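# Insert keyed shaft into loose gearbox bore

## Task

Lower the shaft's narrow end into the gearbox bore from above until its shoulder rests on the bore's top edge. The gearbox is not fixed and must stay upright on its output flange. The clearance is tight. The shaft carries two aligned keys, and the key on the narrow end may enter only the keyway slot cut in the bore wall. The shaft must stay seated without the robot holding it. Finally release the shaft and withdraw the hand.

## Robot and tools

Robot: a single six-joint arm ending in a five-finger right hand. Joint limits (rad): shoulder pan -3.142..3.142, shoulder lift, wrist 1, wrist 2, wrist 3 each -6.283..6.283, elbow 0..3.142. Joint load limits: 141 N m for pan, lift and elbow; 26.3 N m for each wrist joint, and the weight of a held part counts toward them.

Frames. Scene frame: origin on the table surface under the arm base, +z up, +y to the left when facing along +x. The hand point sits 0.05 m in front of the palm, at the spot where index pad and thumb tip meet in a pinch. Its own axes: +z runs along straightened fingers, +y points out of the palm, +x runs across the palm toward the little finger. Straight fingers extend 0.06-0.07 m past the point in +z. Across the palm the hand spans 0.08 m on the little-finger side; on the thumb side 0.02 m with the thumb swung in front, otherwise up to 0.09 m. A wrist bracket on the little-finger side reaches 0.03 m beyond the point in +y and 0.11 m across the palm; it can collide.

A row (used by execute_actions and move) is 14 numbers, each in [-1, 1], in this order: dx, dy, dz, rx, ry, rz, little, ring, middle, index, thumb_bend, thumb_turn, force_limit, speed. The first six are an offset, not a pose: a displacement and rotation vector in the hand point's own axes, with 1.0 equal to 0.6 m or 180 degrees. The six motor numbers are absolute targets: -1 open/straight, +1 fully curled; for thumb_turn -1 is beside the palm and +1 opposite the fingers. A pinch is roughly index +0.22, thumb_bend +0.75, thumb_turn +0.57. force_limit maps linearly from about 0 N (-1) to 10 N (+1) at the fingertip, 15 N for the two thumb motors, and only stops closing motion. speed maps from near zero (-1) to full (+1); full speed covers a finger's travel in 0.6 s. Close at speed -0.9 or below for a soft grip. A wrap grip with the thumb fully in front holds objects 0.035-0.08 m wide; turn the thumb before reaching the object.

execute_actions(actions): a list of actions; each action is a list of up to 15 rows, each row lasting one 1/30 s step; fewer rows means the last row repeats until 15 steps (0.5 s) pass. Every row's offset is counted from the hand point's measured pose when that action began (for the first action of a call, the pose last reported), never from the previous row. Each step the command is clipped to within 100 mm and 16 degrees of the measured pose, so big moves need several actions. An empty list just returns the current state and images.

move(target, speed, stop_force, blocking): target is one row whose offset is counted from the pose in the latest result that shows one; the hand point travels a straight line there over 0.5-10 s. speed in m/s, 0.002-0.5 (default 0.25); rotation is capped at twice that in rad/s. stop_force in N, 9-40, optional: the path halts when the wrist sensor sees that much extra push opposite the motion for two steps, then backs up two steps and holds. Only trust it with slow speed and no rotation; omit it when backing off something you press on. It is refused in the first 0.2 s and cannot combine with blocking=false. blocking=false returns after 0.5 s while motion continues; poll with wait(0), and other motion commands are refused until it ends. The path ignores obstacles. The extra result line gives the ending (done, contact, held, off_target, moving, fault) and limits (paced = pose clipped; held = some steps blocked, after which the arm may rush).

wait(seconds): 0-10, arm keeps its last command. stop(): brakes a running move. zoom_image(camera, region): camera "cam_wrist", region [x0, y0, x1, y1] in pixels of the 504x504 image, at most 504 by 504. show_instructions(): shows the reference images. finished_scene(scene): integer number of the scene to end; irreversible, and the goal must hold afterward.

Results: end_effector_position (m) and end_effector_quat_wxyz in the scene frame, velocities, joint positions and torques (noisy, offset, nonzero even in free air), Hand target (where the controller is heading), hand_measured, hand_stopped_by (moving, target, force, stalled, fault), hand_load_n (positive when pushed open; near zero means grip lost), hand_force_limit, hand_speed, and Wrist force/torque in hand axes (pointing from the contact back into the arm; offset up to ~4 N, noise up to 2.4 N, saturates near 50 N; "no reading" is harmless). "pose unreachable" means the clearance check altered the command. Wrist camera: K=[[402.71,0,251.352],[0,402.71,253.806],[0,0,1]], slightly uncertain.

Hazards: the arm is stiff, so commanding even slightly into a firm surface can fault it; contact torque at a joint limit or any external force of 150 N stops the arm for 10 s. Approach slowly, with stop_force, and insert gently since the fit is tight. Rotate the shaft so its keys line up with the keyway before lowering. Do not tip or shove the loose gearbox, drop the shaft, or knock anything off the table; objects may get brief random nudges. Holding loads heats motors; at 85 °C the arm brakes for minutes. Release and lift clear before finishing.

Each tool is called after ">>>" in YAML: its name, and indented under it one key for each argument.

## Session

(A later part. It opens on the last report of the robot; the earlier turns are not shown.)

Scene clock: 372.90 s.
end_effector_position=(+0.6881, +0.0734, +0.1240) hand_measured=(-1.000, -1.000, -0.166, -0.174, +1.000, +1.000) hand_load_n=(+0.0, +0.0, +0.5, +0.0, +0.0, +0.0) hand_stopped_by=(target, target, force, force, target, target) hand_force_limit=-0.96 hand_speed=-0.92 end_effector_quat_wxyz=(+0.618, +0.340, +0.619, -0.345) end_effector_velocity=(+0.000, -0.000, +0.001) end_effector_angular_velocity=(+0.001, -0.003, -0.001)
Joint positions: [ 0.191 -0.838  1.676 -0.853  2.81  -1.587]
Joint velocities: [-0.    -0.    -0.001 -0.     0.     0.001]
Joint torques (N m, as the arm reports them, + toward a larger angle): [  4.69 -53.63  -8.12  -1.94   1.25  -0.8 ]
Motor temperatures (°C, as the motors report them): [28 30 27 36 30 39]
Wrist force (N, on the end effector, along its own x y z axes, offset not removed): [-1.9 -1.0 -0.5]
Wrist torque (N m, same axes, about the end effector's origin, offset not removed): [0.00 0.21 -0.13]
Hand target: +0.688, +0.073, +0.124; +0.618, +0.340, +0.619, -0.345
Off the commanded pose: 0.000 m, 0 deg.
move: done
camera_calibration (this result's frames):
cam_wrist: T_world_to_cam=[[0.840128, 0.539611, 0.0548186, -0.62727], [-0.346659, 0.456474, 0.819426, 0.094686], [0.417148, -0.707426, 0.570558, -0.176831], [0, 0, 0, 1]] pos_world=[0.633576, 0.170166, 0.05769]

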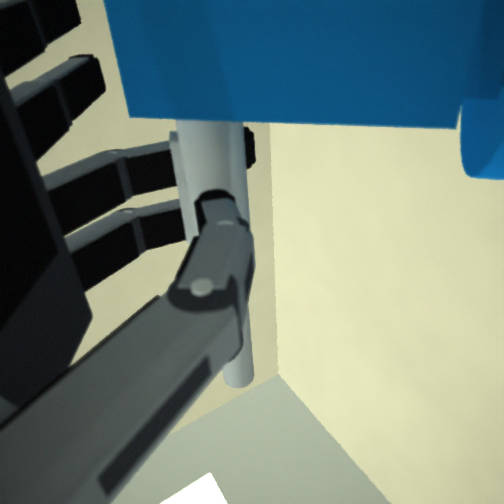

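>>> move:
  target: [0, 0, 0.0017, 0, 0.007, 0, -1, -1, -0.2, -0.2, 1, 1, -0.94, -0.6]
  speed: 0.01

>>> move:
  target: [0, 0, 0.0, 0, 0, 0, -1, -1, 0.0, 0.0, 1, 1, -0.96, -0.92]
  speed: 0.01

Scene clock: 379.90 s.
end_effector_position=(+0.6886, +0.0726, +0.1240) hand_measured=(-1.000, -1.000, -0.200, -0.200, +1.000, +1.000) hand_load_n=(+0.0, +0.0, +0.0, +0.0, +0.0, +0.0) hand_stopped_by=(target, target, target, target, target, target) hand_force_limit=-0.94 hand_speed=-0.60 end_effector_quat_wxyz=(+0.612, +0.344, +0.625, -0.342) end_effector_velocity=(-0.000, -0.000, -0.000) end_effector_angular_velocity=(+0.005, +0.003, -0.001)
Joint positions: [ 0.191 -0.837  1.654 -0.767  2.809 -1.525]
Joint velocities: [ 0.     0.001 -0.006  0.023  0.     0.016]
Joint torques (N m, as the arm reports them, + toward a larger angle): [ -4.55 -36.37 -26.31   1.44  -2.18   3.17]
Motor temperatures (°C, as the motors report them): [28 30 27 36 30 39]
Wrist force (N, on the end effector, along its own x y z axes, offset not removed): [-1.8 -1.5 0.2]
Wrist torque (N m, same axes, about the end effector's origin, offset not removed): [-0.16 0.14 -0.09]
Hand target: +0.689, +0.073, +0.124; +0.611, +0.344, +0.626, -0.341
Off the commanded pose: 0.000 m, 0 deg.
move: done
camera_calibration (this result's frames):
cam_wrist: T_world_to_cam=[[0.840812, 0.538521, 0.0550407, -0.627665], [-0.337304, 0.441675, 0.831354, 0.0883966], [0.423392, -0.717578, 0.553011, -0.179036], [0, 0, 0, 1]] pos_world=[0.633367, 0.170496, 0.0600672]

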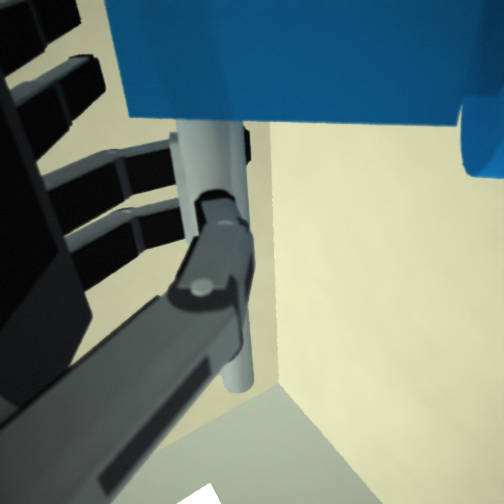

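Scene clock: 380.50 s.
end_effector_position=(+0.6886, +0.0726, +0.1241) hand_measured=(-1.000, -1.000, -0.156, -0.152, +1.000, +1.000) hand_load_n=(+0.0, +0.0, +0.5, +0.5, +0.0, +0.0) hand_stopped_by=(target, target, force, force, target, target) hand_force_limit=-0.96 hand_speed=-0.92 end_effector_quat_wxyz=(+0.612, +0.344, +0.625, -0.342) end_effector_velocity=(+0.000, +0.000, -0.000) end_effector_angular_velocity=(+0.000, -0.000, +0.000)
Joint positions: [ 0.191 -0.837  1.654 -0.767  2.809 -1.525]
Joint velocities: [-0.     0.001  0.    -0.    -0.     0.001]
Joint torques (N m, as the arm reports them, + toward a larger angle): [ -4.18 -41.22  -6.26  -2.24  -1.87  -2.37]
Motor temperatures (°C, as the motors report them): [28 30 27 36 30 39]
Wrist force (N, on the end effector, along its own x y z axes, offset not removed): [-1.9 -1.4 1.2]
Wrist torque (N m, same axes, about the end effector's origin, offset not removed): [-0.19 0.06 -0.15]
Hand target: +0.689, +0.073, +0.124; +0.612, +0.344, +0.625, -0.342
Off the commanded pose: 0.000 m, 0 deg.
move: done
camera_calibration (this result's frames):
cam_wrist: T_world_to_cam=[[0.840806, 0.538522, 0.0551351, -0.627713], [-0.337383, 0.44165, 0.831335, 0.0884397], [0.423342, -0.717593, 0.55303, -0.179033], [0, 0, 0, 1]] pos_world=[0.633415, 0.170505, 0.060097]

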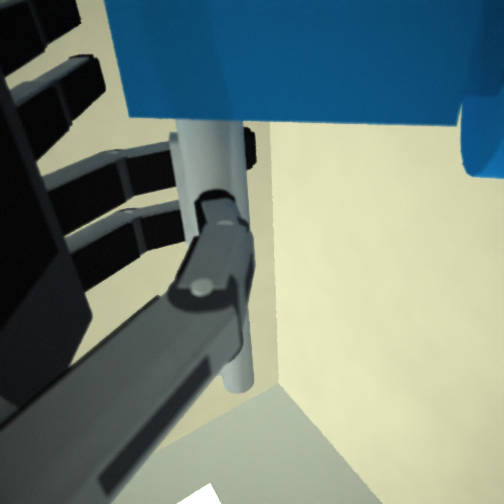

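>>> move:
  target: [0, 0, 0.0, 0, 0, 0, -1, -1, 0.05, 0.05, 1, 1, 0.3, -0.92]
  speed: 0.01

>>> move:
  target: [-0.02, 0, 0.0, 0, 0, 0, -1, -1, 0.05, 0.05, 1, 1, 0.3, -0.92]
  speed: 0.03

Scene clock: 384.23 s.
end_effector_position=(+0.6886, +0.0726, +0.1240) hand_measured=(-1.000, -1.000, -0.128, -0.124, +0.996, +1.000) hand_load_n=(+0.0, +0.0, +7.0, +6.5, +5.5, +0.0) hand_stopped_by=(target, target, force, force, target, target) hand_force_limit=0.30 hand_speed=-0.92 end_effector_quat_wxyz=(+0.612, +0.344, +0.625, -0.342) end_effector_velocity=(+0.000, +0.000, +0.001) end_effector_angular_velocity=(+0.000, -0.002, -0.000)
Joint positions: [ 0.191 -0.837  1.654 -0.767  2.809 -1.525]
Joint velocities: [-0.    -0.001 -0.001 -0.     0.     0.   ]
Joint torques (N m, as the arm reports them, + toward a larger angle): [ -0.91 -47.14 -17.86  -1.17  -0.41  -1.74]
Motor temperatures (°C, as the motors report them): [28 30 27 36 30 39]
Wrist force (N, on the end effector, along its own x y z axes, offset not removed): [-4.0 -3.8 1.5]
Wrist torque (N m, same axes, about the end effector's origin, offset not removed): [-0.41 0.11 -0.23]
Hand target: +0.689, +0.073, +0.124; +0.612, +0.344, +0.625, -0.342
Off the commanded pose: 0.000 m, 0 deg.
move: done
camera_calibration (this result's frames):
cam_wrist: T_world_to_cam=[[0.840811, 0.538524, 0.0550453, -0.627665], [-0.337309, 0.441672, 0.831354, 0.0884002], [0.423392, -0.717578, 0.553011, -0.179039], [0, 0, 0, 1]] pos_world=[0.633369, 0.170494, 0.0600686]

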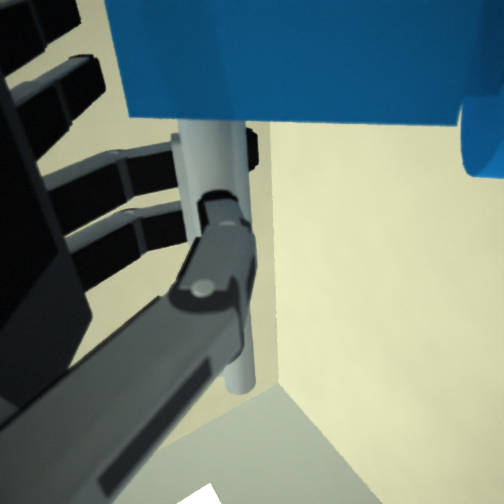

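Scene clock: 385.03 s.
end_effector_position=(+0.6887, +0.0724, +0.1357) hand_measured=(-1.000, -1.000, -0.128, -0.124, +0.996, +1.000) hand_load_n=(+0.0, +0.0, +7.0, +6.0, +6.0, -0.5) hand_stopped_by=(target, target, force, force, target, target) hand_force_limit=0.30 hand_speed=-0.92 end_effector_quat_wxyz=(+0.612, +0.344, +0.625, -0.342) end_effector_velocity=(-0.000, +0.000, +0.002) end_effector_angular_velocity=(+0.002, -0.001, -0.000)
Joint positions: [ 0.19  -0.857  1.651 -0.744  2.809 -1.526]
Joint velocities: [ 0.    -0.003 -0.001  0.007  0.001  0.004]
Joint torques (N m, as the arm reports them, + toward a larger angle): [ -5.54 -54.52 -25.41   0.99  -2.     2.91]
Motor temperatures (°C, as the motors report them): [28 30 27 36 30 39]
Wrist force (N, on the end effector, along its own x y z axes, offset not removed): [0.0 -0.4 0.0]
Wrist torque (N m, same axes, about the end effector's origin, offset not removed): [-0.04 0.31 -0.12]
Hand target: +0.689, +0.072, +0.136; +0.612, +0.344, +0.625, -0.342
Off the commanded pose: 0.000 m, 0 deg.
move: done
camera_calibration (this result's frames):
cam_wrist: T_world_to_cam=[[0.840812, 0.538539, 0.0548616, -0.628341], [-0.337208, 0.441789, 0.831332, 0.0787321], [0.423468, -0.717494, 0.553062, -0.185734], [0, 0, 0, 1]] pos_world=[0.633519, 0.17034, 0.0717419]

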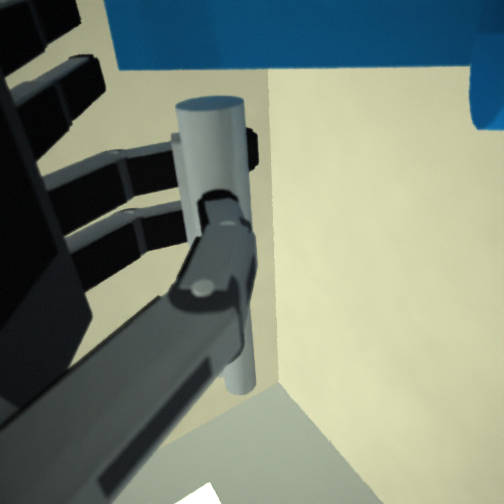

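>>> move:
  target: [-0.16, 0.0177, 0.0347, -0.2, 0, 0, -1, -1, 0.05, 0.05, 1, 1, 0.3, -0.92]
  speed: 0.25

>>> move:
  target: [0, 0, 0.0, 0, 0, 0.5, -1, -1, 0.05, 0.05, 1, 1, 0.3, -0.92]
  speed: 0.35

Scene clock: 400.13 s.
end_effector_position=(+0.7099, +0.0595, +0.2307) hand_measured=(-1.000, -1.000, -0.128, -0.124, +0.996, +1.000) hand_load_n=(+0.0, +0.0, +7.0, +6.0, +6.0, -0.5) hand_stopped_by=(target, target, force, force, target, target) hand_force_limit=0.30 hand_speed=-0.92 end_effector_quat_wxyz=(+0.688, +0.139, +0.700, -0.132) end_effector_velocity=(+0.001, -0.000, +0.001) end_effector_angular_velocity=(+0.000, +0.001, +0.014)
Joint positions: [-0.115 -1.201  1.929 -0.711  1.878 -1.557]
Joint velocities: [-0.008 -0.003 -0.     0.004 -0.023 -0.   ]
Joint torques (N m, as the arm reports them, + toward a larger angle): [ -5.69 -43.1  -12.25  -0.18  -2.46  -2.36]
Motor temperatures (°C, as the motors report them): [28 30 27 36 30 39]
Wrist force (N, on the end effector, along its own x y z axes, offset not removed): [1.5 -1.4 -0.2]
Wrist torque (N m, same axes, about the end effector's origin, offset not removed): [-0.10 0.02 -0.04]
Hand target: +0.710, +0.059, +0.231; +0.688, +0.138, +0.700, -0.131
Off the commanded pose: 0.001 m, 0 deg.
move: done
camera_calibration (this result's frames):
cam_wrist: T_world_to_cam=[[0.365163, 0.928469, 0.067827, -0.332845], [-0.535473, 0.149882, 0.831146, 0.17076], [0.761527, -0.339824, 0.551902, -0.518667], [0, 0, 0, 1]] pos_world=[0.607959, 0.107188, 0.166903]

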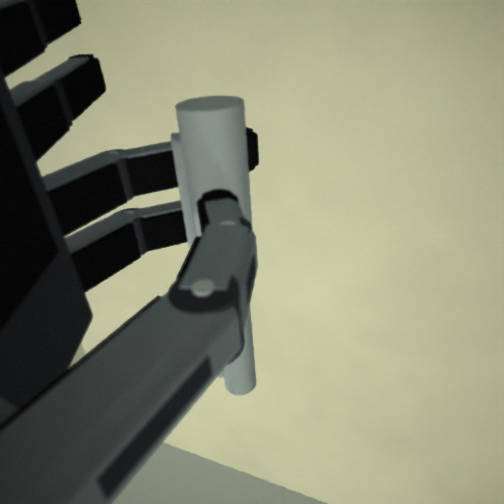

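Scene clock: 403.00 s.
end_effector_position=(+0.7100, +0.0593, +0.2308) hand_measured=(-1.000, -1.000, -0.128, -0.124, +0.996, +1.000) hand_load_n=(+0.0, +0.0, +7.0, +7.0, +5.5, +0.0) hand_stopped_by=(target, target, force, force, target, target) hand_force_limit=0.30 hand_speed=-0.92 end_effector_quat_wxyz=(+0.580, +0.593, +0.398, +0.392) end_effector_velocity=(-0.000, +0.000, -0.001) end_effector_angular_velocity=(+0.013, -0.001, -0.000)
Joint positions: [ 0.063 -1.047  1.775 -0.712  2.055  0.014]
Joint velocities: [ 0.002  0.001 -0.003  0.006  0.002  0.015]
Joint torques (N m, as the arm reports them, + toward a larger angle): [  8.04 -43.77 -27.13   0.18   2.18   2.45]
Motor temperatures (°C, as the motors report them): [28 30 27 36 30 39]
Wrist force (N, on the end effector, along its own x y z axes, offset not removed): [-0.8 -3.9 0.0]
Wrist torque (N m, same axes, about the end effector's origin, offset not removed): [-0.10 0.03 -0.08]
Hand target: +0.710, +0.059, +0.231; +0.580, +0.593, +0.397, +0.393
Off the commanded pose: 0.000 m, 0 deg.
move: done
camera_calibration (this result's frames):
cam_wrist: T_world_to_cam=[[-0.0180503, -0.0634002, 0.997825, -0.216457], [-0.836199, -0.546158, -0.0498286, 0.628887], [0.548129, -0.83528, -0.0431568, -0.200615], [0, 0, 0, 1]] pos_world=[0.631931, 0.162178, 0.238665]

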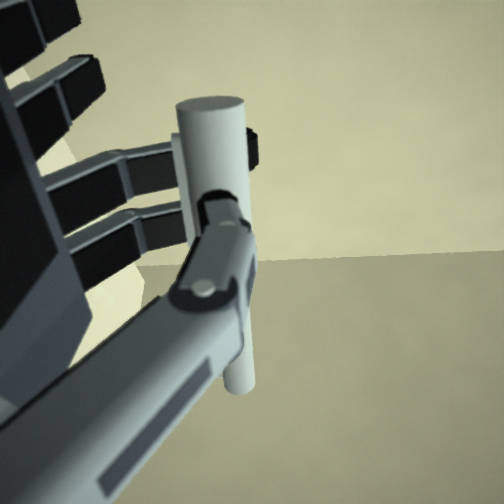

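>>> move:
  target: [-0.008, -0.05, 0.028, 0, 0, 0.5, -1, -1, 0.05, 0.05, 1, 1, 0.3, -0.92]
  speed: 0.35

Scene clock: 409.20 s.
end_effector_position=(+0.7231, +0.0489, +0.2005) hand_measured=(-1.000, -1.000, -0.128, -0.124, +0.996, +1.000) hand_load_n=(+0.0, +0.0, +6.5, +6.5, +6.0, +0.5) hand_stopped_by=(target, target, force, force, target, target) hand_force_limit=0.30 hand_speed=-0.92 end_effector_quat_wxyz=(+0.133, +0.700, -0.138, +0.688) end_effector_velocity=(+0.000, -0.000, -0.000) end_effector_angular_velocity=(+0.014, -0.004, -0.000)
Joint positions: [ 0.088 -1.076  1.629 -0.537  2.08   1.584]
Joint velocities: [-0.001 -0.001 -0.001  0.004 -0.002  0.016]
Joint torques (N m, as the arm reports them, + toward a larger angle): [ -2.72 -50.18 -29.67   0.24  -2.2    2.39]
Motor temperatures (°C, as the motors report them): [28 30 27 36 30 39]
Wrist force (N, on the end effector, along its own x y z axes, offset not removed): [-2.2 -0.5 1.7]
Wrist torque (N m, same axes, about the end effector's origin, offset not removed): [-0.10 -0.17 0.01]
Hand target: +0.723, +0.049, +0.200; +0.133, +0.700, -0.138, +0.688
Off the commanded pose: 0.000 m, 0 deg.
move: done
camera_calibration (this result's frames):
cam_wrist: T_world_to_cam=[[-0.387221, -0.919785, -0.0636849, 0.334985], [-0.518802, 0.274469, -0.809637, 0.515364], [0.762171, -0.280468, -0.583466, -0.291451], [0, 0, 0, 1]] pos_world=[0.61922, 0.0849201, 0.268539]

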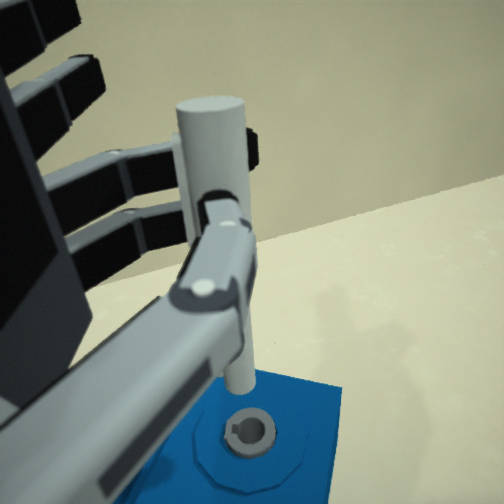

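>>> move:
  target: [-0.0333, 0.0028, -0.006, 0, 0.0072, -0.0012, -1, -1, 0.05, 0.05, 1, 1, 0.3, -0.92]
  speed: 0.05

>>> zoom_image:
  camera: "cam_wrist"
  region: [185, 340, 305, 460]

Scene clock: 424.07 s.
end_effector_position=(+0.7189, +0.0489, +0.1808) hand_measured=(-1.000, -1.000, -0.128, -0.124, +0.996, +1.000) hand_load_n=(+0.0, +0.0, +6.5, +6.5, +6.0, +0.5) hand_stopped_by=(target, target, force, force, target, target) hand_force_limit=0.30 hand_speed=-0.92 end_effector_quat_wxyz=(+0.136, +0.693, -0.135, +0.695) end_effector_velocity=(-0.000, -0.000, -0.002) end_effector_angular_velocity=(-0.005, -0.003, -0.000)
Joint positions: [ 0.09  -1.056  1.675 -0.628  2.082  1.568]
Joint velocities: [ 0.     0.002  0.005 -0.013  0.001 -0.006]
Joint torques (N m, as the arm reports them, + toward a larger angle): [  8.07 -35.16 -13.75  -3.76   2.06  -2.63]
Motor temperatures (°C, as the motors report them): [28 30 27 36 30 39]
Wrist force (N, on the end effector, along its own x y z axes, offset not removed): [-3.0 -2.4 0.4]
Wrist torque (N m, same axes, about the end effector's origin, offset not removed): [-0.36 0.02 -0.09]
Hand target: +0.719, +0.049, +0.181; +0.136, +0.693, -0.135, +0.695
Off the commanded pose: 0.000 m, 0 deg.
move: done
camera_calibration (this result's frames):
cam_wrist: T_world_to_cam=[[-0.386043, -0.920509, -0.0602831, 0.330666], [-0.503134, 0.264877, -0.822616, 0.488853], [0.773193, -0.287235, -0.565393, -0.31057], [0, 0, 0, 1]] pos_world=[0.613741, 0.0856886, 0.246478]

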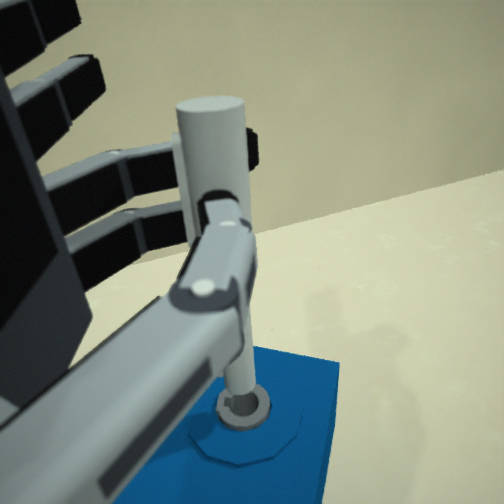

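Region (185, 340, 305, 460) of cam_wrist's 504x504 image, scaled by 4.200, with more detail than that image has.

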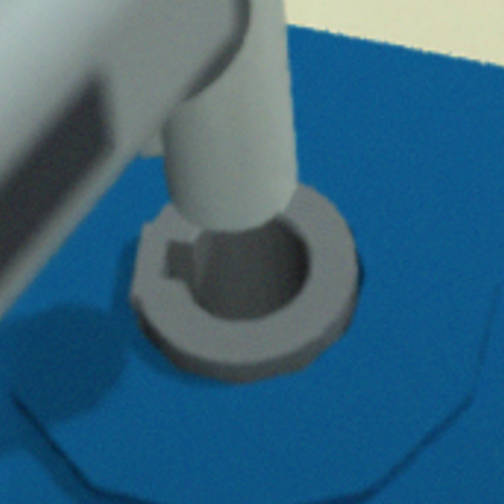

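>>> move:
  target: [-0.0133, 0.0015, 0, 0, 0, 0, -1, -1, 0.05, 0.05, 1, 1, 0.3, -0.92]
  speed: 0.02

>>> zoom_image:
  camera: "cam_wrist"
  region: [185, 340, 305, 460]

Scene clock: 429.13 s.
end_effector_position=(+0.7187, +0.0481, +0.1732) hand_measured=(-1.000, -1.000, -0.128, -0.124, +0.996, +1.000) hand_load_n=(+0.0, +0.0, +6.5, +6.5, +6.0, +0.5) hand_stopped_by=(target, target, force, force, target, target) hand_force_limit=0.30 hand_speed=-0.92 end_effector_quat_wxyz=(+0.136, +0.693, -0.135, +0.695) end_effector_velocity=(-0.000, -0.000, -0.004) end_effector_angular_velocity=(+0.001, +0.002, -0.000)
Joint positions: [ 0.088 -1.046  1.683 -0.646  2.08   1.568]
Joint velocities: [-0.     0.005  0.004 -0.006 -0.     0.002]
Joint torques (N m, as the arm reports them, + toward a larger angle): [ -5.07 -33.93 -11.57  -4.    -2.07   2.62]
Motor temperatures (°C, as the motors report them): [28 30 27 36 30 39]
Wrist force (N, on the end effector, along its own x y z axes, offset not removed): [-4.1 -1.0 0.5]
Wrist torque (N m, same axes, about the end effector's origin, offset not removed): [-0.09 0.16 -0.16]
Hand target: +0.719, +0.048, +0.173; +0.136, +0.693, -0.135, +0.695
Off the commanded pose: 0.000 m, 0 deg.
move: done
camera_calibration (this result's frames):
cam_wrist: T_world_to_cam=[[-0.386046, -0.920507, -0.0602851, 0.329346], [-0.503139, 0.264882, -0.822611, 0.48264], [0.773188, -0.287234, -0.5654, -0.31489], [0, 0, 0, 1]] pos_world=[0.613447, 0.0848752, 0.238841]

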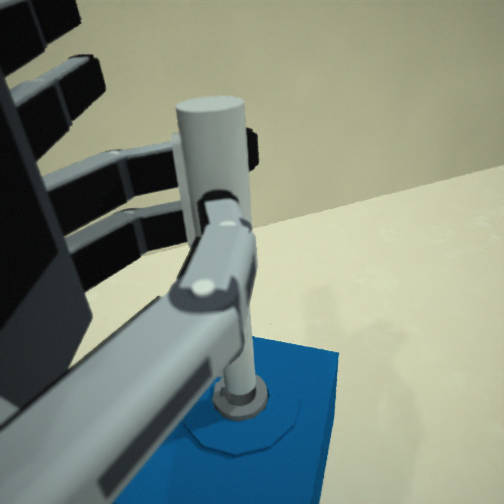

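Region (185, 340, 305, 460) of cam_wrist's 504x504 image, scaled by 4.200, with more detail than that image has.

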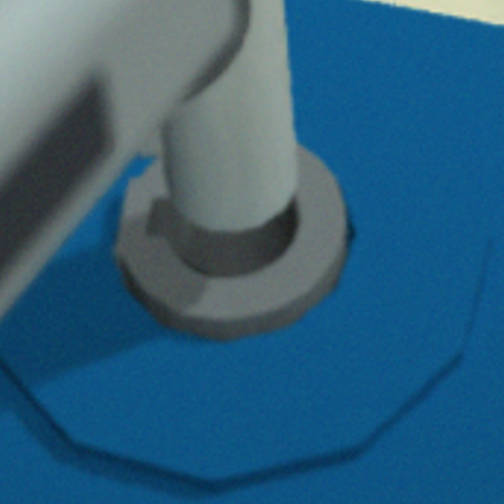

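>>> move:
  target: [-0.0085, 0, 0, 0, 0, 0, -1, -1, 0.05, 0.05, 1, 1, 0.3, -0.92]
  speed: 0.01
  stop_force: 9

>>> zoom_image:
  camera: "cam_wrist"
  region: [185, 340, 305, 460]

Scene clock: 435.07 s.
end_effector_position=(+0.7187, +0.0480, +0.1684) hand_measured=(-1.000, -1.000, -0.128, -0.124, +0.996, +1.000) hand_load_n=(+0.0, +0.0, +6.5, +6.5, +6.0, +0.5) hand_stopped_by=(target, target, force, force, target, target) hand_force_limit=0.30 hand_speed=-0.92 end_effector_quat_wxyz=(+0.136, +0.693, -0.135, +0.695) end_effector_velocity=(+0.000, +0.000, -0.002) end_effector_angular_velocity=(+0.002, -0.001, -0.000)
Joint positions: [ 0.088 -1.039  1.687 -0.656  2.08   1.568]
Joint velocities: [ 0.     0.003  0.001 -0.004  0.     0.002]
Joint torques (N m, as the arm reports them, + toward a larger angle): [  1.58 -32.7  -11.18  -3.41  -0.95   2.41]
Motor temperatures (°C, as the motors report them): [28 30 27 36 30 39]
Wrist force (N, on the end effector, along its own x y z axes, offset not removed): [-3.4 -1.8 0.7]
Wrist torque (N m, same axes, about the end effector's origin, offset not removed): [-0.28 0.05 -0.10]
Hand target: +0.719, +0.048, +0.168; +0.136, +0.693, -0.135, +0.695
Off the commanded pose: 0.000 m, 0 deg.
move: done
camera_calibration (this result's frames):
cam_wrist: T_world_to_cam=[[-0.386046, -0.920507, -0.060293, 0.329036], [-0.503149, 0.264893, -0.822601, 0.478706], [0.773182, -0.287225, -0.565413, -0.31764], [0, 0, 0, 1]] pos_world=[0.613477, 0.0848403, 0.234025]

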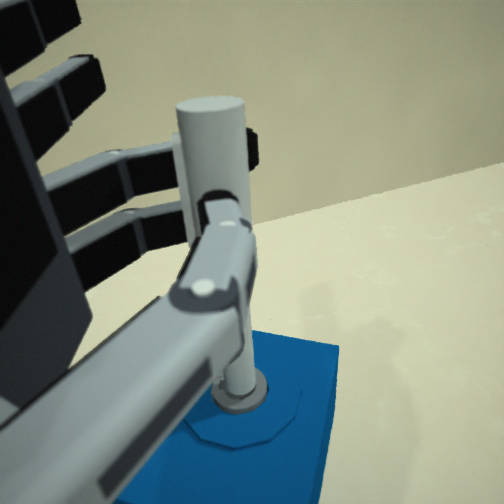

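Region (185, 340, 305, 460) of cam_wrist's 504x504 image, scaled by 4.200, with more detail than that image has.

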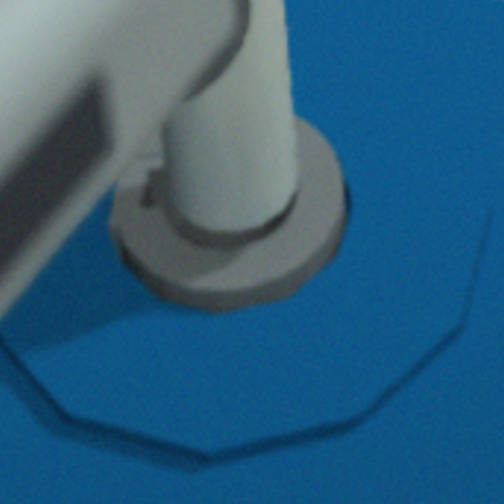

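>>> move:
  target: [-0.003, -0.0008, 0, 0, 0, 0, -1, -1, 0.05, 0.05, 1, 1, 0.3, -0.92]
  speed: 0.004
  stop_force: 9

>>> zoom_image:
  camera: "cam_wrist"
  region: [200, 350, 280, 430]

Scene clock: 438.20 s.
end_effector_position=(+0.7189, +0.0485, +0.1667) hand_measured=(-1.000, -1.000, -0.128, -0.124, +0.996, +1.000) hand_load_n=(+0.0, +0.0, +6.5, +6.5, +6.0, +0.5) hand_stopped_by=(target, target, force, force, target, target) hand_force_limit=0.30 hand_speed=-0.92 end_effector_quat_wxyz=(+0.136, +0.693, -0.135, +0.695) end_effector_velocity=(+0.000, +0.000, -0.000) end_effector_angular_velocity=(-0.002, -0.001, +0.001)
Joint positions: [ 0.089 -1.036  1.687 -0.66   2.081  1.568]
Joint velocities: [ 0.     0.001 -0.    -0.003 -0.001 -0.002]
Joint torques (N m, as the arm reports them, + toward a larger angle): [  8.09 -34.02 -11.9   -3.64   2.11  -2.2 ]
Motor temperatures (°C, as the motors report them): [28 30 27 36 30 39]
Wrist force (N, on the end effector, along its own x y z axes, offset not removed): [-3.2 -2.3 -0.5]
Wrist torque (N m, same axes, about the end effector's origin, offset not removed): [-0.17 0.09 -0.17]
Hand target: +0.719, +0.048, +0.167; +0.136, +0.693, -0.135, +0.695
Off the commanded pose: 0.000 m, 0 deg.
move: done
camera_calibration (this result's frames):
cam_wrist: T_world_to_cam=[[-0.386044, -0.920507, -0.0602994, 0.329385], [-0.503149, 0.264898, -0.8226, 0.477278], [0.773182, -0.287221, -0.565414, -0.318626], [0, 0, 0, 1]] pos_world=[0.613655, 0.0852553, 0.232315]

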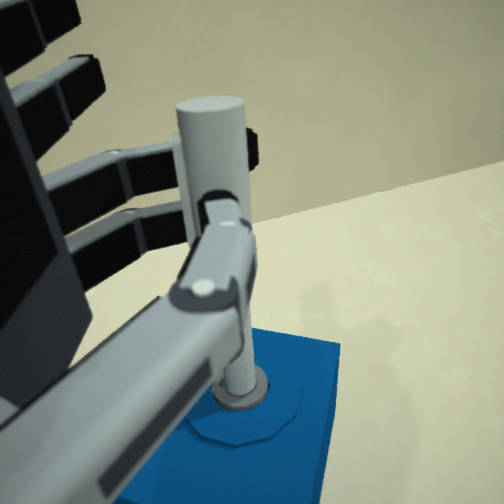

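Region (200, 350, 280, 430) of cam_wrist's 504x504 image, scaled by 6.300, with more detail than that image has.

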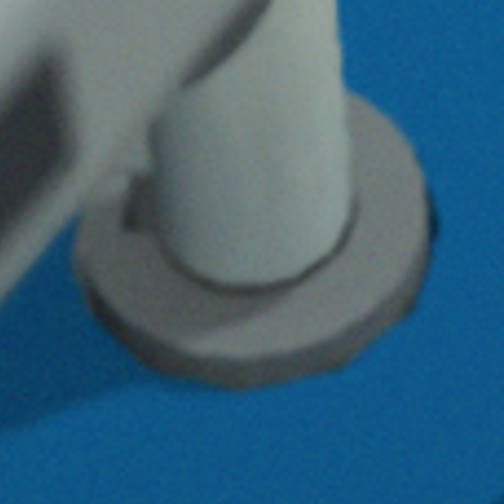

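>>> move:
  target: [-0.0067, 0, 0, 0, 0, 0, -1, -1, 0.05, 0.05, 1, 1, 0.3, -0.92]
  speed: 0.003
  stop_force: 9

>>> zoom_image:
  camera: "cam_wrist"
  region: [200, 350, 280, 430]

Scene clock: 441.63 s.
end_effector_position=(+0.7189, +0.0485, +0.1642) hand_measured=(-1.000, -1.000, -0.128, -0.124, +0.996, +1.000) hand_load_n=(+0.0, +0.0, +7.5, +6.0, +6.0, -1.0) hand_stopped_by=(target, target, force, force, target, target) hand_force_limit=0.30 hand_speed=-0.92 end_effector_quat_wxyz=(+0.136, +0.693, -0.135, +0.695) end_effector_velocity=(-0.000, +0.000, +0.001) end_effector_angular_velocity=(+0.001, +0.001, +0.000)
Joint positions: [ 0.089 -1.033  1.689 -0.666  2.081  1.568]
Joint velocities: [ 0.    -0.002 -0.001  0.004 -0.     0.001]
Joint torques (N m, as the arm reports them, + toward a larger angle): [  0.72 -42.22 -11.09   3.18   0.47  -1.64]
Motor temperatures (°C, as the motors report them): [28 30 27 36 30 39]
Wrist force (N, on the end effector, along its own x y z axes, offset not removed): [9.9 -3.3 2.3]
Wrist torque (N m, same axes, about the end effector's origin, offset not removed): [-0.38 0.07 0.06]
Hand target: +0.719, +0.048, +0.164; +0.136, +0.693, -0.135, +0.695
Off the commanded pose: 0.002 m, 0 deg.
move: contact
camera_calibration (this result's frames):
cam_wrist: T_world_to_cam=[[-0.386017, -0.920504, -0.0605265, 0.329314], [-0.502764, 0.26494, -0.822822, 0.475049], [0.773446, -0.287193, -0.565067, -0.320311], [0, 0, 0, 1]] pos_world=[0.613702, 0.0852845, 0.229815]

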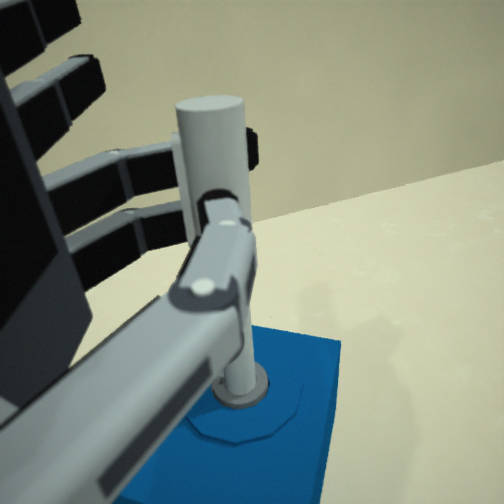

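Region (200, 350, 280, 430) of cam_wrist's 504x504 image, scaled by 6.300, with more detail than that image has.

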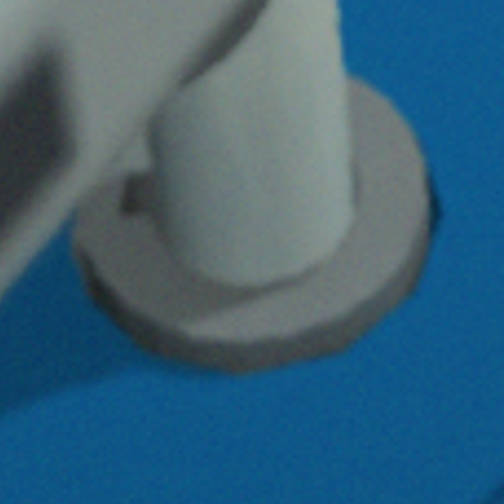

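>>> move:
  target: [0.0015, 0, 0.0014, 0, 0, 0, -1, -1, 0.05, 0.05, 1, 1, 0.3, -0.92]
  speed: 0.004

>>> zoom_image:
  camera: "cam_wrist"
  region: [200, 350, 280, 430]

>>> move:
  target: [-0.0067, 0, 0, 0, 0, 0, -1, -1, 0.05, 0.05, 1, 1, 0.3, -0.92]
  speed: 0.003
  stop_force: 9

>>> zoom_image:
  camera: "cam_wrist"
  region: [200, 350, 280, 430]

Scene clock: 445.03 s.
end_effector_position=(+0.7197, +0.0482, +0.1651) hand_measured=(-1.000, -1.000, -0.128, -0.124, +0.996, +1.000) hand_load_n=(+0.0, +0.0, +6.5, +6.5, +6.0, +0.5) hand_stopped_by=(target, target, force, force, target, target) hand_force_limit=0.30 hand_speed=-0.92 end_effector_quat_wxyz=(+0.136, +0.693, -0.135, +0.695) end_effector_velocity=(+0.000, -0.000, -0.000) end_effector_angular_velocity=(+0.001, +0.000, -0.001)
Joint positions: [ 0.088 -1.033  1.687 -0.663  2.08   1.568]
Joint velocities: [-0.001  0.001 -0.001  0.001 -0.     0.002]
Joint torques (N m, as the arm reports them, + toward a larger angle): [ -4.43 -34.66 -30.94   0.01  -2.23  -1.73]
Motor temperatures (°C, as the motors report them): [28 30 27 36 30 39]
Wrist force (N, on the end effector, along its own x y z axes, offset not removed): [-2.9 -2.5 0.6]
Wrist torque (N m, same axes, about the end effector's origin, offset not removed): [-0.32 0.00 -0.09]
Hand target: +0.720, +0.048, +0.165; +0.136, +0.693, -0.135, +0.695
Off the commanded pose: 0.000 m, 0 deg.
move: done
camera_calibration (this result's frames):
cam_wrist: T_world_to_cam=[[-0.386018, -0.920505, -0.060507, 0.32937], [-0.502782, 0.264929, -0.822814, 0.476211], [0.773434, -0.287199, -0.565081, -0.320457], [0, 0, 0, 1]] pos_world=[0.614425, 0.0849895, 0.230678]

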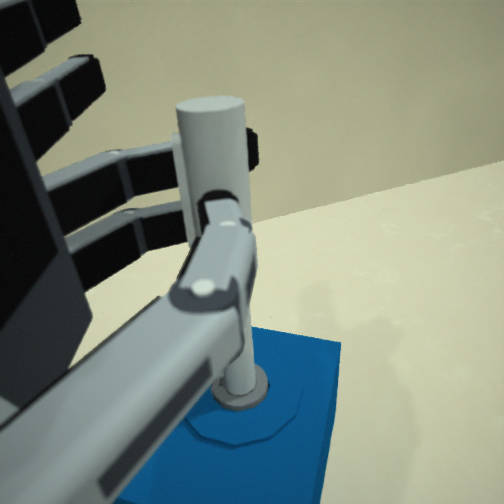

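Region (200, 350, 280, 430) of cam_wrist's 504x504 image, scaled by 6.300, with more detail than that image has.

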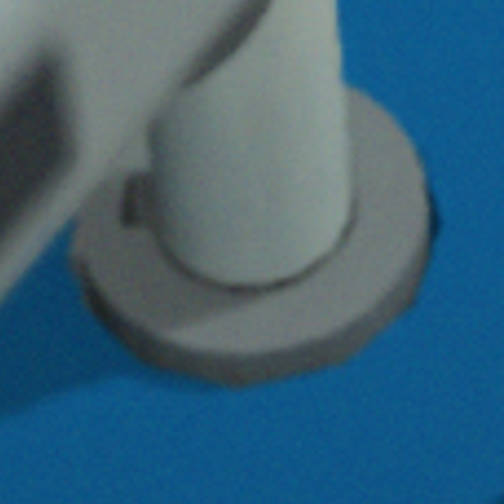

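Scene clock: 446.60 s.
end_effector_position=(+0.7197, +0.0482, +0.1612) hand_measured=(-1.000, -1.000, -0.128, -0.124, +0.996, +1.000) hand_load_n=(+0.0, +0.0, +5.5, +8.0, +6.0, +1.5) hand_stopped_by=(target, target, force, force, target, target) hand_force_limit=0.30 hand_speed=-0.92 end_effector_quat_wxyz=(+0.136, +0.693, -0.135, +0.695) end_effector_velocity=(-0.000, -0.000, -0.001) end_effector_angular_velocity=(-0.001, +0.001, -0.000)
Joint positions: [ 0.088 -1.027  1.689 -0.672  2.08   1.568]
Joint velocities: [ 0.     0.001  0.001 -0.002  0.001 -0.001]
Joint torques (N m, as the arm reports them, + toward a larger angle): [ -4.53 -33.22 -10.91  -3.5   -1.87  -0.78]
Motor temperatures (°C, as the motors report them): [28 30 27 36 30 39]
Wrist force (N, on the end effector, along its own x y z axes, offset not removed): [-3.0 -1.3 2.3]
Wrist torque (N m, same axes, about the end effector's origin, offset not removed): [-0.19 0.11 -0.02]
Hand target: +0.720, +0.048, +0.161; +0.136, +0.693, -0.135, +0.695
Off the commanded pose: 0.000 m, 0 deg.
move: done
camera_calibration (this result's frames):
cam_wrist: T_world_to_cam=[[-0.386018, -0.920505, -0.0605052, 0.329135], [-0.502785, 0.264929, -0.822812, 0.472991], [0.773432, -0.287199, -0.565083, -0.322691], [0, 0, 0, 1]] pos_world=[0.614444, 0.0849844, 0.22675]

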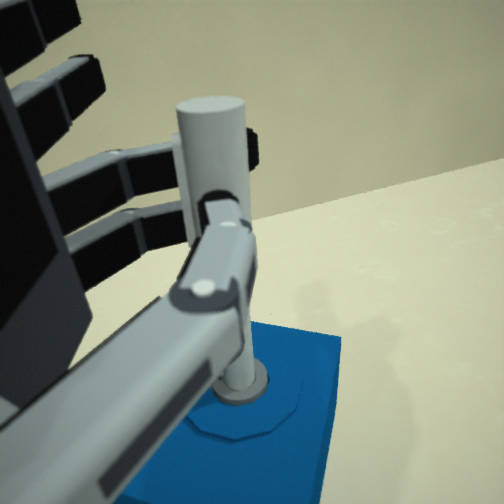

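Region (200, 350, 280, 430) of cam_wrist's 504x504 image, scaled by 6.300, with more detail than that image has.

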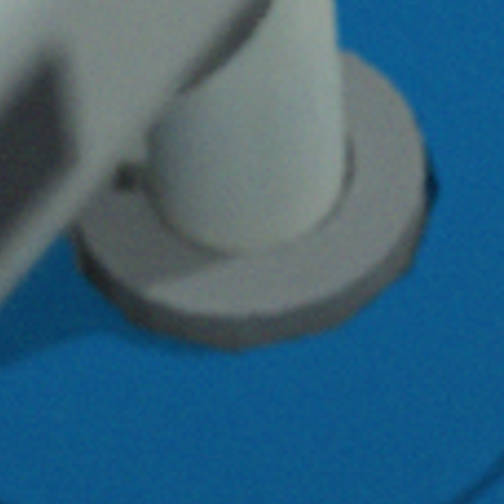

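>>> move:
  target: [-0.002, 0, 0.0009, 0, 0, 0, -1, -1, 0.05, 0.05, 1, 1, 0.3, -0.92]
  speed: 0.003

>>> zoom_image:
  camera: "cam_wrist"
  region: [200, 350, 260, 410]

Scene clock: 449.63 s.
end_effector_position=(+0.7201, +0.0480, +0.1600) hand_measured=(-1.000, -1.000, -0.128, -0.124, +0.996, +1.000) hand_load_n=(+0.0, +0.0, +6.0, +7.0, +6.0, +0.5) hand_stopped_by=(target, target, force, force, target, target) hand_force_limit=0.30 hand_speed=-0.92 end_effector_quat_wxyz=(+0.136, +0.693, -0.135, +0.695) end_effector_velocity=(+0.000, +0.000, -0.001) end_effector_angular_velocity=(-0.001, +0.000, -0.000)
Joint positions: [ 0.088 -1.025  1.689 -0.674  2.08   1.568]
Joint velocities: [ 0.     0.002 -0.001 -0.001  0.    -0.001]
Joint torques (N m, as the arm reports them, + toward a larger angle): [ -4.91 -31.69 -26.73  -2.54  -2.02   0.17]
Motor temperatures (°C, as the motors report them): [28 30 27 36 30 39]
Wrist force (N, on the end effector, along its own x y z axes, offset not removed): [1.5 -1.6 1.6]
Wrist torque (N m, same axes, about the end effector's origin, offset not removed): [-0.14 -0.09 0.07]
Hand target: +0.720, +0.048, +0.160; +0.136, +0.693, -0.135, +0.695
Off the commanded pose: 0.000 m, 0 deg.
move: done
camera_calibration (this result's frames):
cam_wrist: T_world_to_cam=[[-0.386011, -0.920507, -0.0605121, 0.329068], [-0.502768, 0.264925, -0.822824, 0.472341], [0.773446, -0.287196, -0.565066, -0.32376], [0, 0, 0, 1]] pos_world=[0.614913, 0.0847917, 0.225621]

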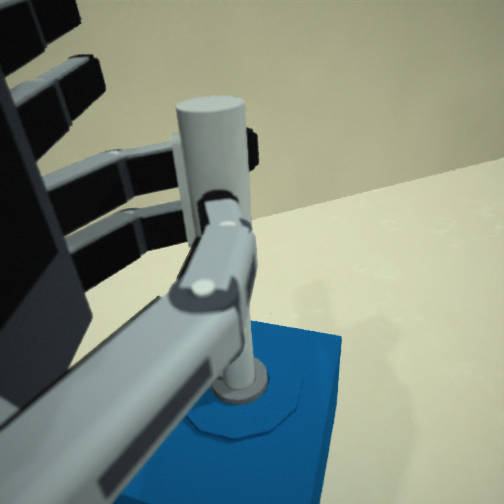

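Region (200, 350, 260, 410) of cam_wrist's 504x504 image, scaled by 8.400, with more detail than that image has.

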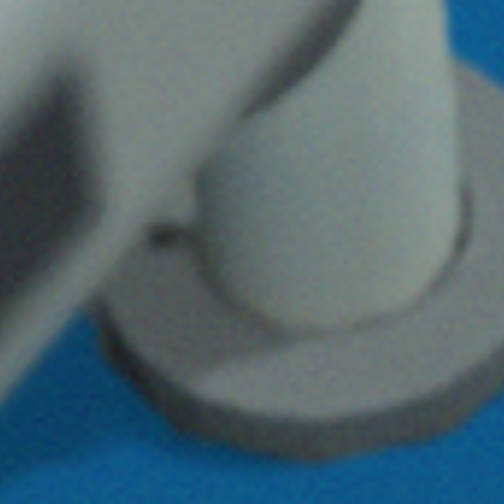

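>>> move:
  target: [0.001, 0, 0, 0, 0, 0, -1, -1, 0.05, 0.05, 1, 1, 0.3, -0.92]
  speed: 0.003

>>> move:
  target: [0, 0.0015, 0.0015, 0.0333, 0, 0, -1, -1, 0.05, 0.05, 1, 1, 0.3, -0.92]
  speed: 0.03

>>> zoom_image:
  camera: "cam_wrist"
  region: [200, 350, 260, 410]

Scene clock: 454.87 s.
end_effector_position=(+0.7202, +0.0480, +0.1606) hand_measured=(-1.000, -1.000, -0.128, -0.124, +0.996, +1.000) hand_load_n=(+0.0, +0.0, +6.0, +7.5, +6.0, +1.0) hand_stopped_by=(target, target, force, force, target, target) hand_force_limit=0.30 hand_speed=-0.92 end_effector_quat_wxyz=(+0.136, +0.693, -0.135, +0.695) end_effector_velocity=(-0.000, -0.000, +0.001) end_effector_angular_velocity=(+0.001, -0.001, -0.000)
Joint positions: [ 0.088 -1.025  1.689 -0.672  2.08   1.568]
Joint velocities: [-0.    -0.001  0.    -0.     0.     0.001]
Joint torques (N m, as the arm reports them, + toward a larger angle): [ -0.35 -52.44 -28.45  -0.08  -1.28   2.11]
Motor temperatures (°C, as the motors report them): [28 31 27 36 30 39]
Wrist force (N, on the end effector, along its own x y z axes, offset not removed): [-5.0 -2.5 1.3]
Wrist torque (N m, same axes, about the end effector's origin, offset not removed): [-0.32 0.19 -0.20]
Hand target: +0.720, +0.048, +0.161; +0.136, +0.693, -0.135, +0.695
Off the commanded pose: 0.000 m, 0 deg.
move: done
camera_calibration (this result's frames):
cam_wrist: T_world_to_cam=[[-0.386016, -0.920504, -0.0605291, 0.329094], [-0.502751, 0.264936, -0.82283, 0.472798], [0.773455, -0.287194, -0.565054, -0.323461], [0, 0, 0, 1]] pos_world=[0.614918, 0.0847745, 0.226179]

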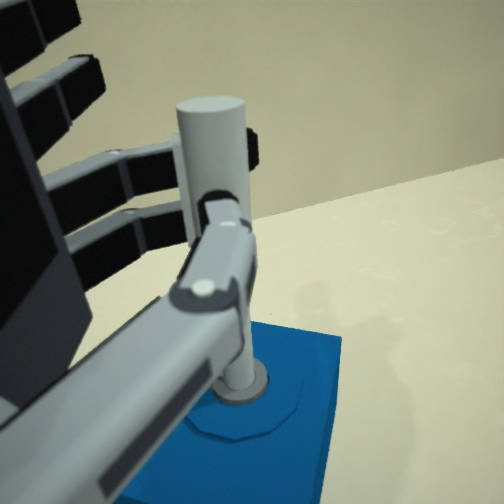

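Scene clock: 456.83 s.
end_effector_position=(+0.7206, +0.0469, +0.1605) hand_measured=(-1.000, -1.000, -0.128, -0.124, +0.996, +1.000) hand_load_n=(+0.0, +0.0, +6.0, +7.5, +6.0, +1.0) hand_stopped_by=(target, target, force, force, target, target) hand_force_limit=0.30 hand_speed=-0.92 end_effector_quat_wxyz=(+0.100, +0.699, -0.099, +0.701) end_effector_velocity=(+0.000, -0.000, +0.000) end_effector_angular_velocity=(+0.001, -0.000, +0.015)
Joint positions: [ 0.045 -1.066  1.757 -0.7    1.935  1.568]
Joint velocities: [-0.007 -0.006  0.009 -0.004 -0.022  0.001]
Joint torques (N m, as the arm reports them, + toward a larger angle): [ -4.36 -51.18 -10.38  -3.62  -2.14   2.61]
Motor temperatures (°C, as the motors report them): [28 31 27 36 30 39]
Wrist force (N, on the end effector, along its own x y z axes, offset not removed): [-4.7 -2.2 1.7]
Wrist torque (N m, same axes, about the end effector's origin, offset not removed): [-0.27 0.30 -0.20]
Hand target: +0.721, +0.047, +0.161; +0.100, +0.699, -0.098, +0.701
Off the commanded pose: 0.000 m, 0 deg.
move: done
camera_calibration (this result's frames):
cam_wrist: T_world_to_cam=[[-0.289525, -0.955272, -0.0602488, 0.260299], [-0.527534, 0.211774, -0.822715, 0.493603], [0.798676, -0.206414, -0.565252, -0.346094], [0, 0, 0, 1]] pos_world=[0.612173, 0.0726851, 0.226147]

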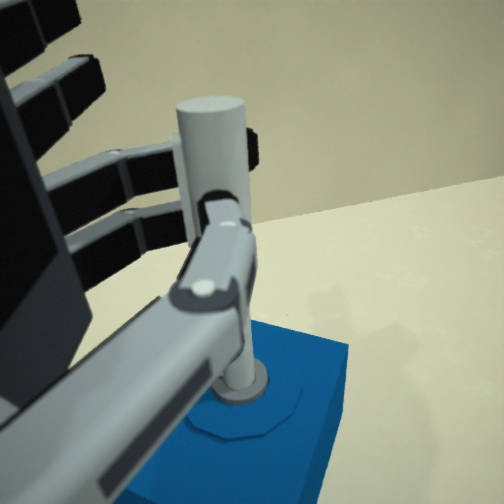

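Region (200, 350, 260, 410) of cam_wrist's 504x504 image, scaled by 8.400, with more detail than that image has.

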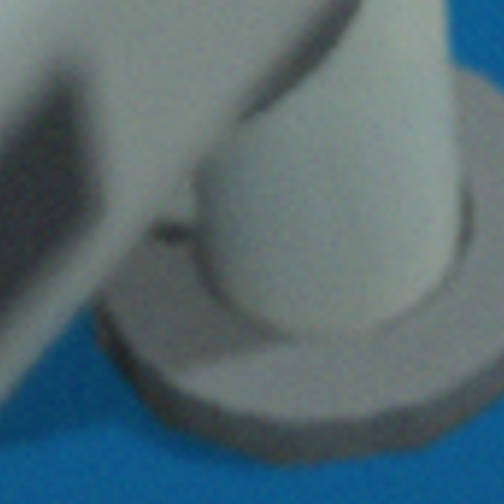

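>>> move:
  target: [0, 0.0008, 0.0012, 0.0167, 0, 0, -1, -1, 0.05, 0.05, 1, 1, 0.3, -0.92]
  speed: 0.03

>>> zoom_image:
  camera: "cam_wrist"
  region: [200, 350, 260, 410]

>>> move:
  target: [-0.004, 0, 0, 0, 0, 0, -1, -1, 0.05, 0.05, 1, 1, 0.3, -0.92]
  speed: 0.003
  stop_force: 9

>>> zoom_image:
  camera: "cam_wrist"
  region: [200, 350, 260, 410]

Scene clock: 461.30 s.
end_effector_position=(+0.7211, +0.0463, +0.1605) hand_measured=(-1.000, -1.000, -0.128, -0.124, +0.996, +1.000) hand_load_n=(+0.0, +0.0, +6.0, +7.0, +6.0, +1.0) hand_stopped_by=(target, target, force, force, target, target) hand_force_limit=0.30 hand_speed=-0.92 end_effector_quat_wxyz=(+0.082, +0.701, -0.081, +0.704) end_effector_velocity=(+0.001, -0.000, -0.000) end_effector_angular_velocity=(+0.001, -0.001, +0.015)
Joint positions: [ 0.022 -1.083  1.786 -0.712  1.861  1.569]
Joint velocities: [-0.007 -0.004  0.008 -0.003 -0.022  0.001]
Joint torques (N m, as the arm reports them, + toward a larger angle): [ -5.31 -48.66 -10.4   -4.22  -2.17   2.55]
Motor temperatures (°C, as the motors report them): [28 31 27 36 30 39]
Wrist force (N, on the end effector, along its own x y z axes, offset not removed): [-4.0 -1.3 1.0]
Wrist torque (N m, same axes, about the end effector's origin, offset not removed): [-0.16 0.08 -0.09]
Hand target: +0.721, +0.046, +0.161; +0.082, +0.701, -0.081, +0.704
Off the commanded pose: 0.000 m, 0 deg.
move: done
camera_calibration (this result's frames):
cam_wrist: T_world_to_cam=[[-0.240778, -0.968716, -0.0601258, 0.225313], [-0.537713, 0.18471, -0.822646, 0.502569], [0.808016, -0.165745, -0.565365, -0.355251], [0, 0, 0, 1]] pos_world=[0.611536, 0.0665531, 0.226137]

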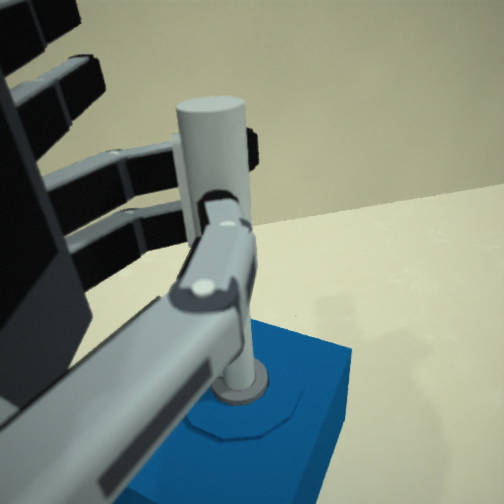

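Region (200, 350, 260, 410) of cam_wrist's 504x504 image, scaled by 8.400, with more detail than that image has.

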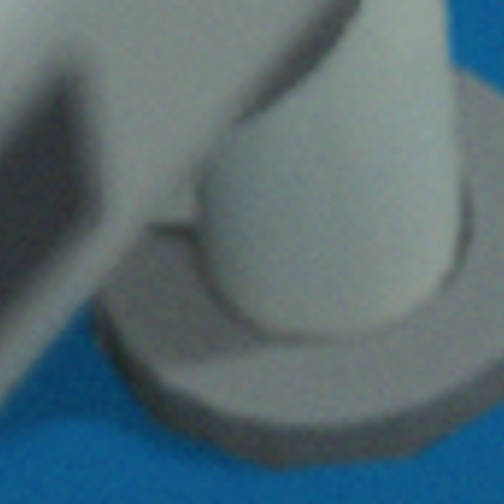

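Scene clock: 462.07 s.
end_effector_position=(+0.7212, +0.0463, +0.1594) hand_measured=(-1.000, -1.000, -0.128, -0.124, +0.996, +1.000) hand_load_n=(+0.0, +0.0, +6.5, +6.5, +6.0, -0.5) hand_stopped_by=(target, target, force, force, target, target) hand_force_limit=0.30 hand_speed=-0.92 end_effector_quat_wxyz=(+0.082, +0.701, -0.081, +0.704) end_effector_velocity=(-0.001, -0.000, +0.000) end_effector_angular_velocity=(-0.001, +0.003, -0.000)
Joint positions: [ 0.022 -1.081  1.787 -0.715  1.861  1.569]
Joint velocities: [ 0.    -0.002  0.001  0.004  0.    -0.001]
Joint torques (N m, as the arm reports them, + toward a larger angle): [  7.14 -39.74 -10.88   2.74   2.18   2.47]
Motor temperatures (°C, as the motors report them): [28 31 27 36 30 39]
Wrist force (N, on the end effector, along its own x y z axes, offset not removed): [8.7 -2.4 1.0]
Wrist torque (N m, same axes, about the end effector's origin, offset not removed): [-0.18 0.24 0.05]
Hand target: +0.721, +0.046, +0.160; +0.082, +0.701, -0.081, +0.704
Off the commanded pose: 0.001 m, 0 deg.
move: contact
camera_calibration (this result's frames):
cam_wrist: T_world_to_cam=[[-0.240745, -0.968716, -0.0602532, 0.225258], [-0.537371, 0.184729, -0.822865, 0.501516], [0.808254, -0.165722, -0.565033, -0.356132], [0, 0, 0, 1]] pos_world=[0.611575, 0.0665472, 0.225026]

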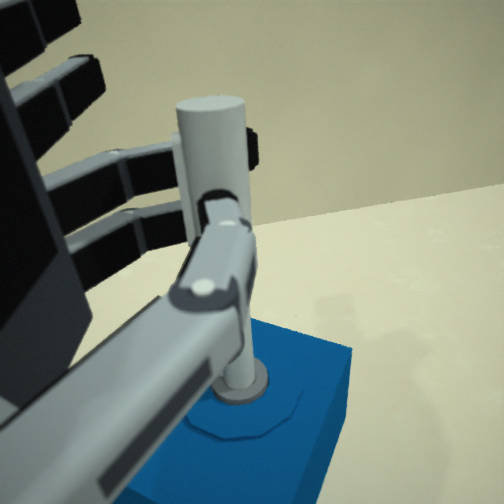

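Region (200, 350, 260, 410) of cam_wrist's 504x504 image, scaled by 8.400, with more detail than that image has.

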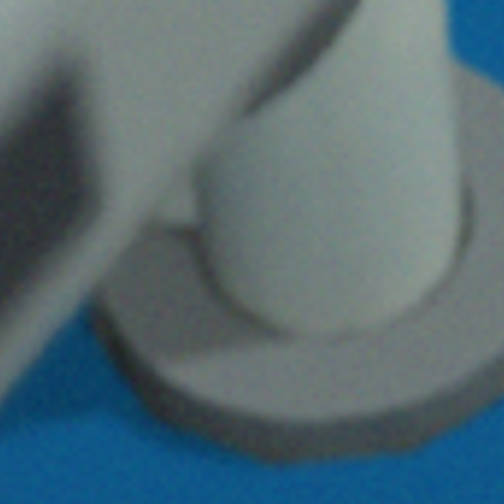

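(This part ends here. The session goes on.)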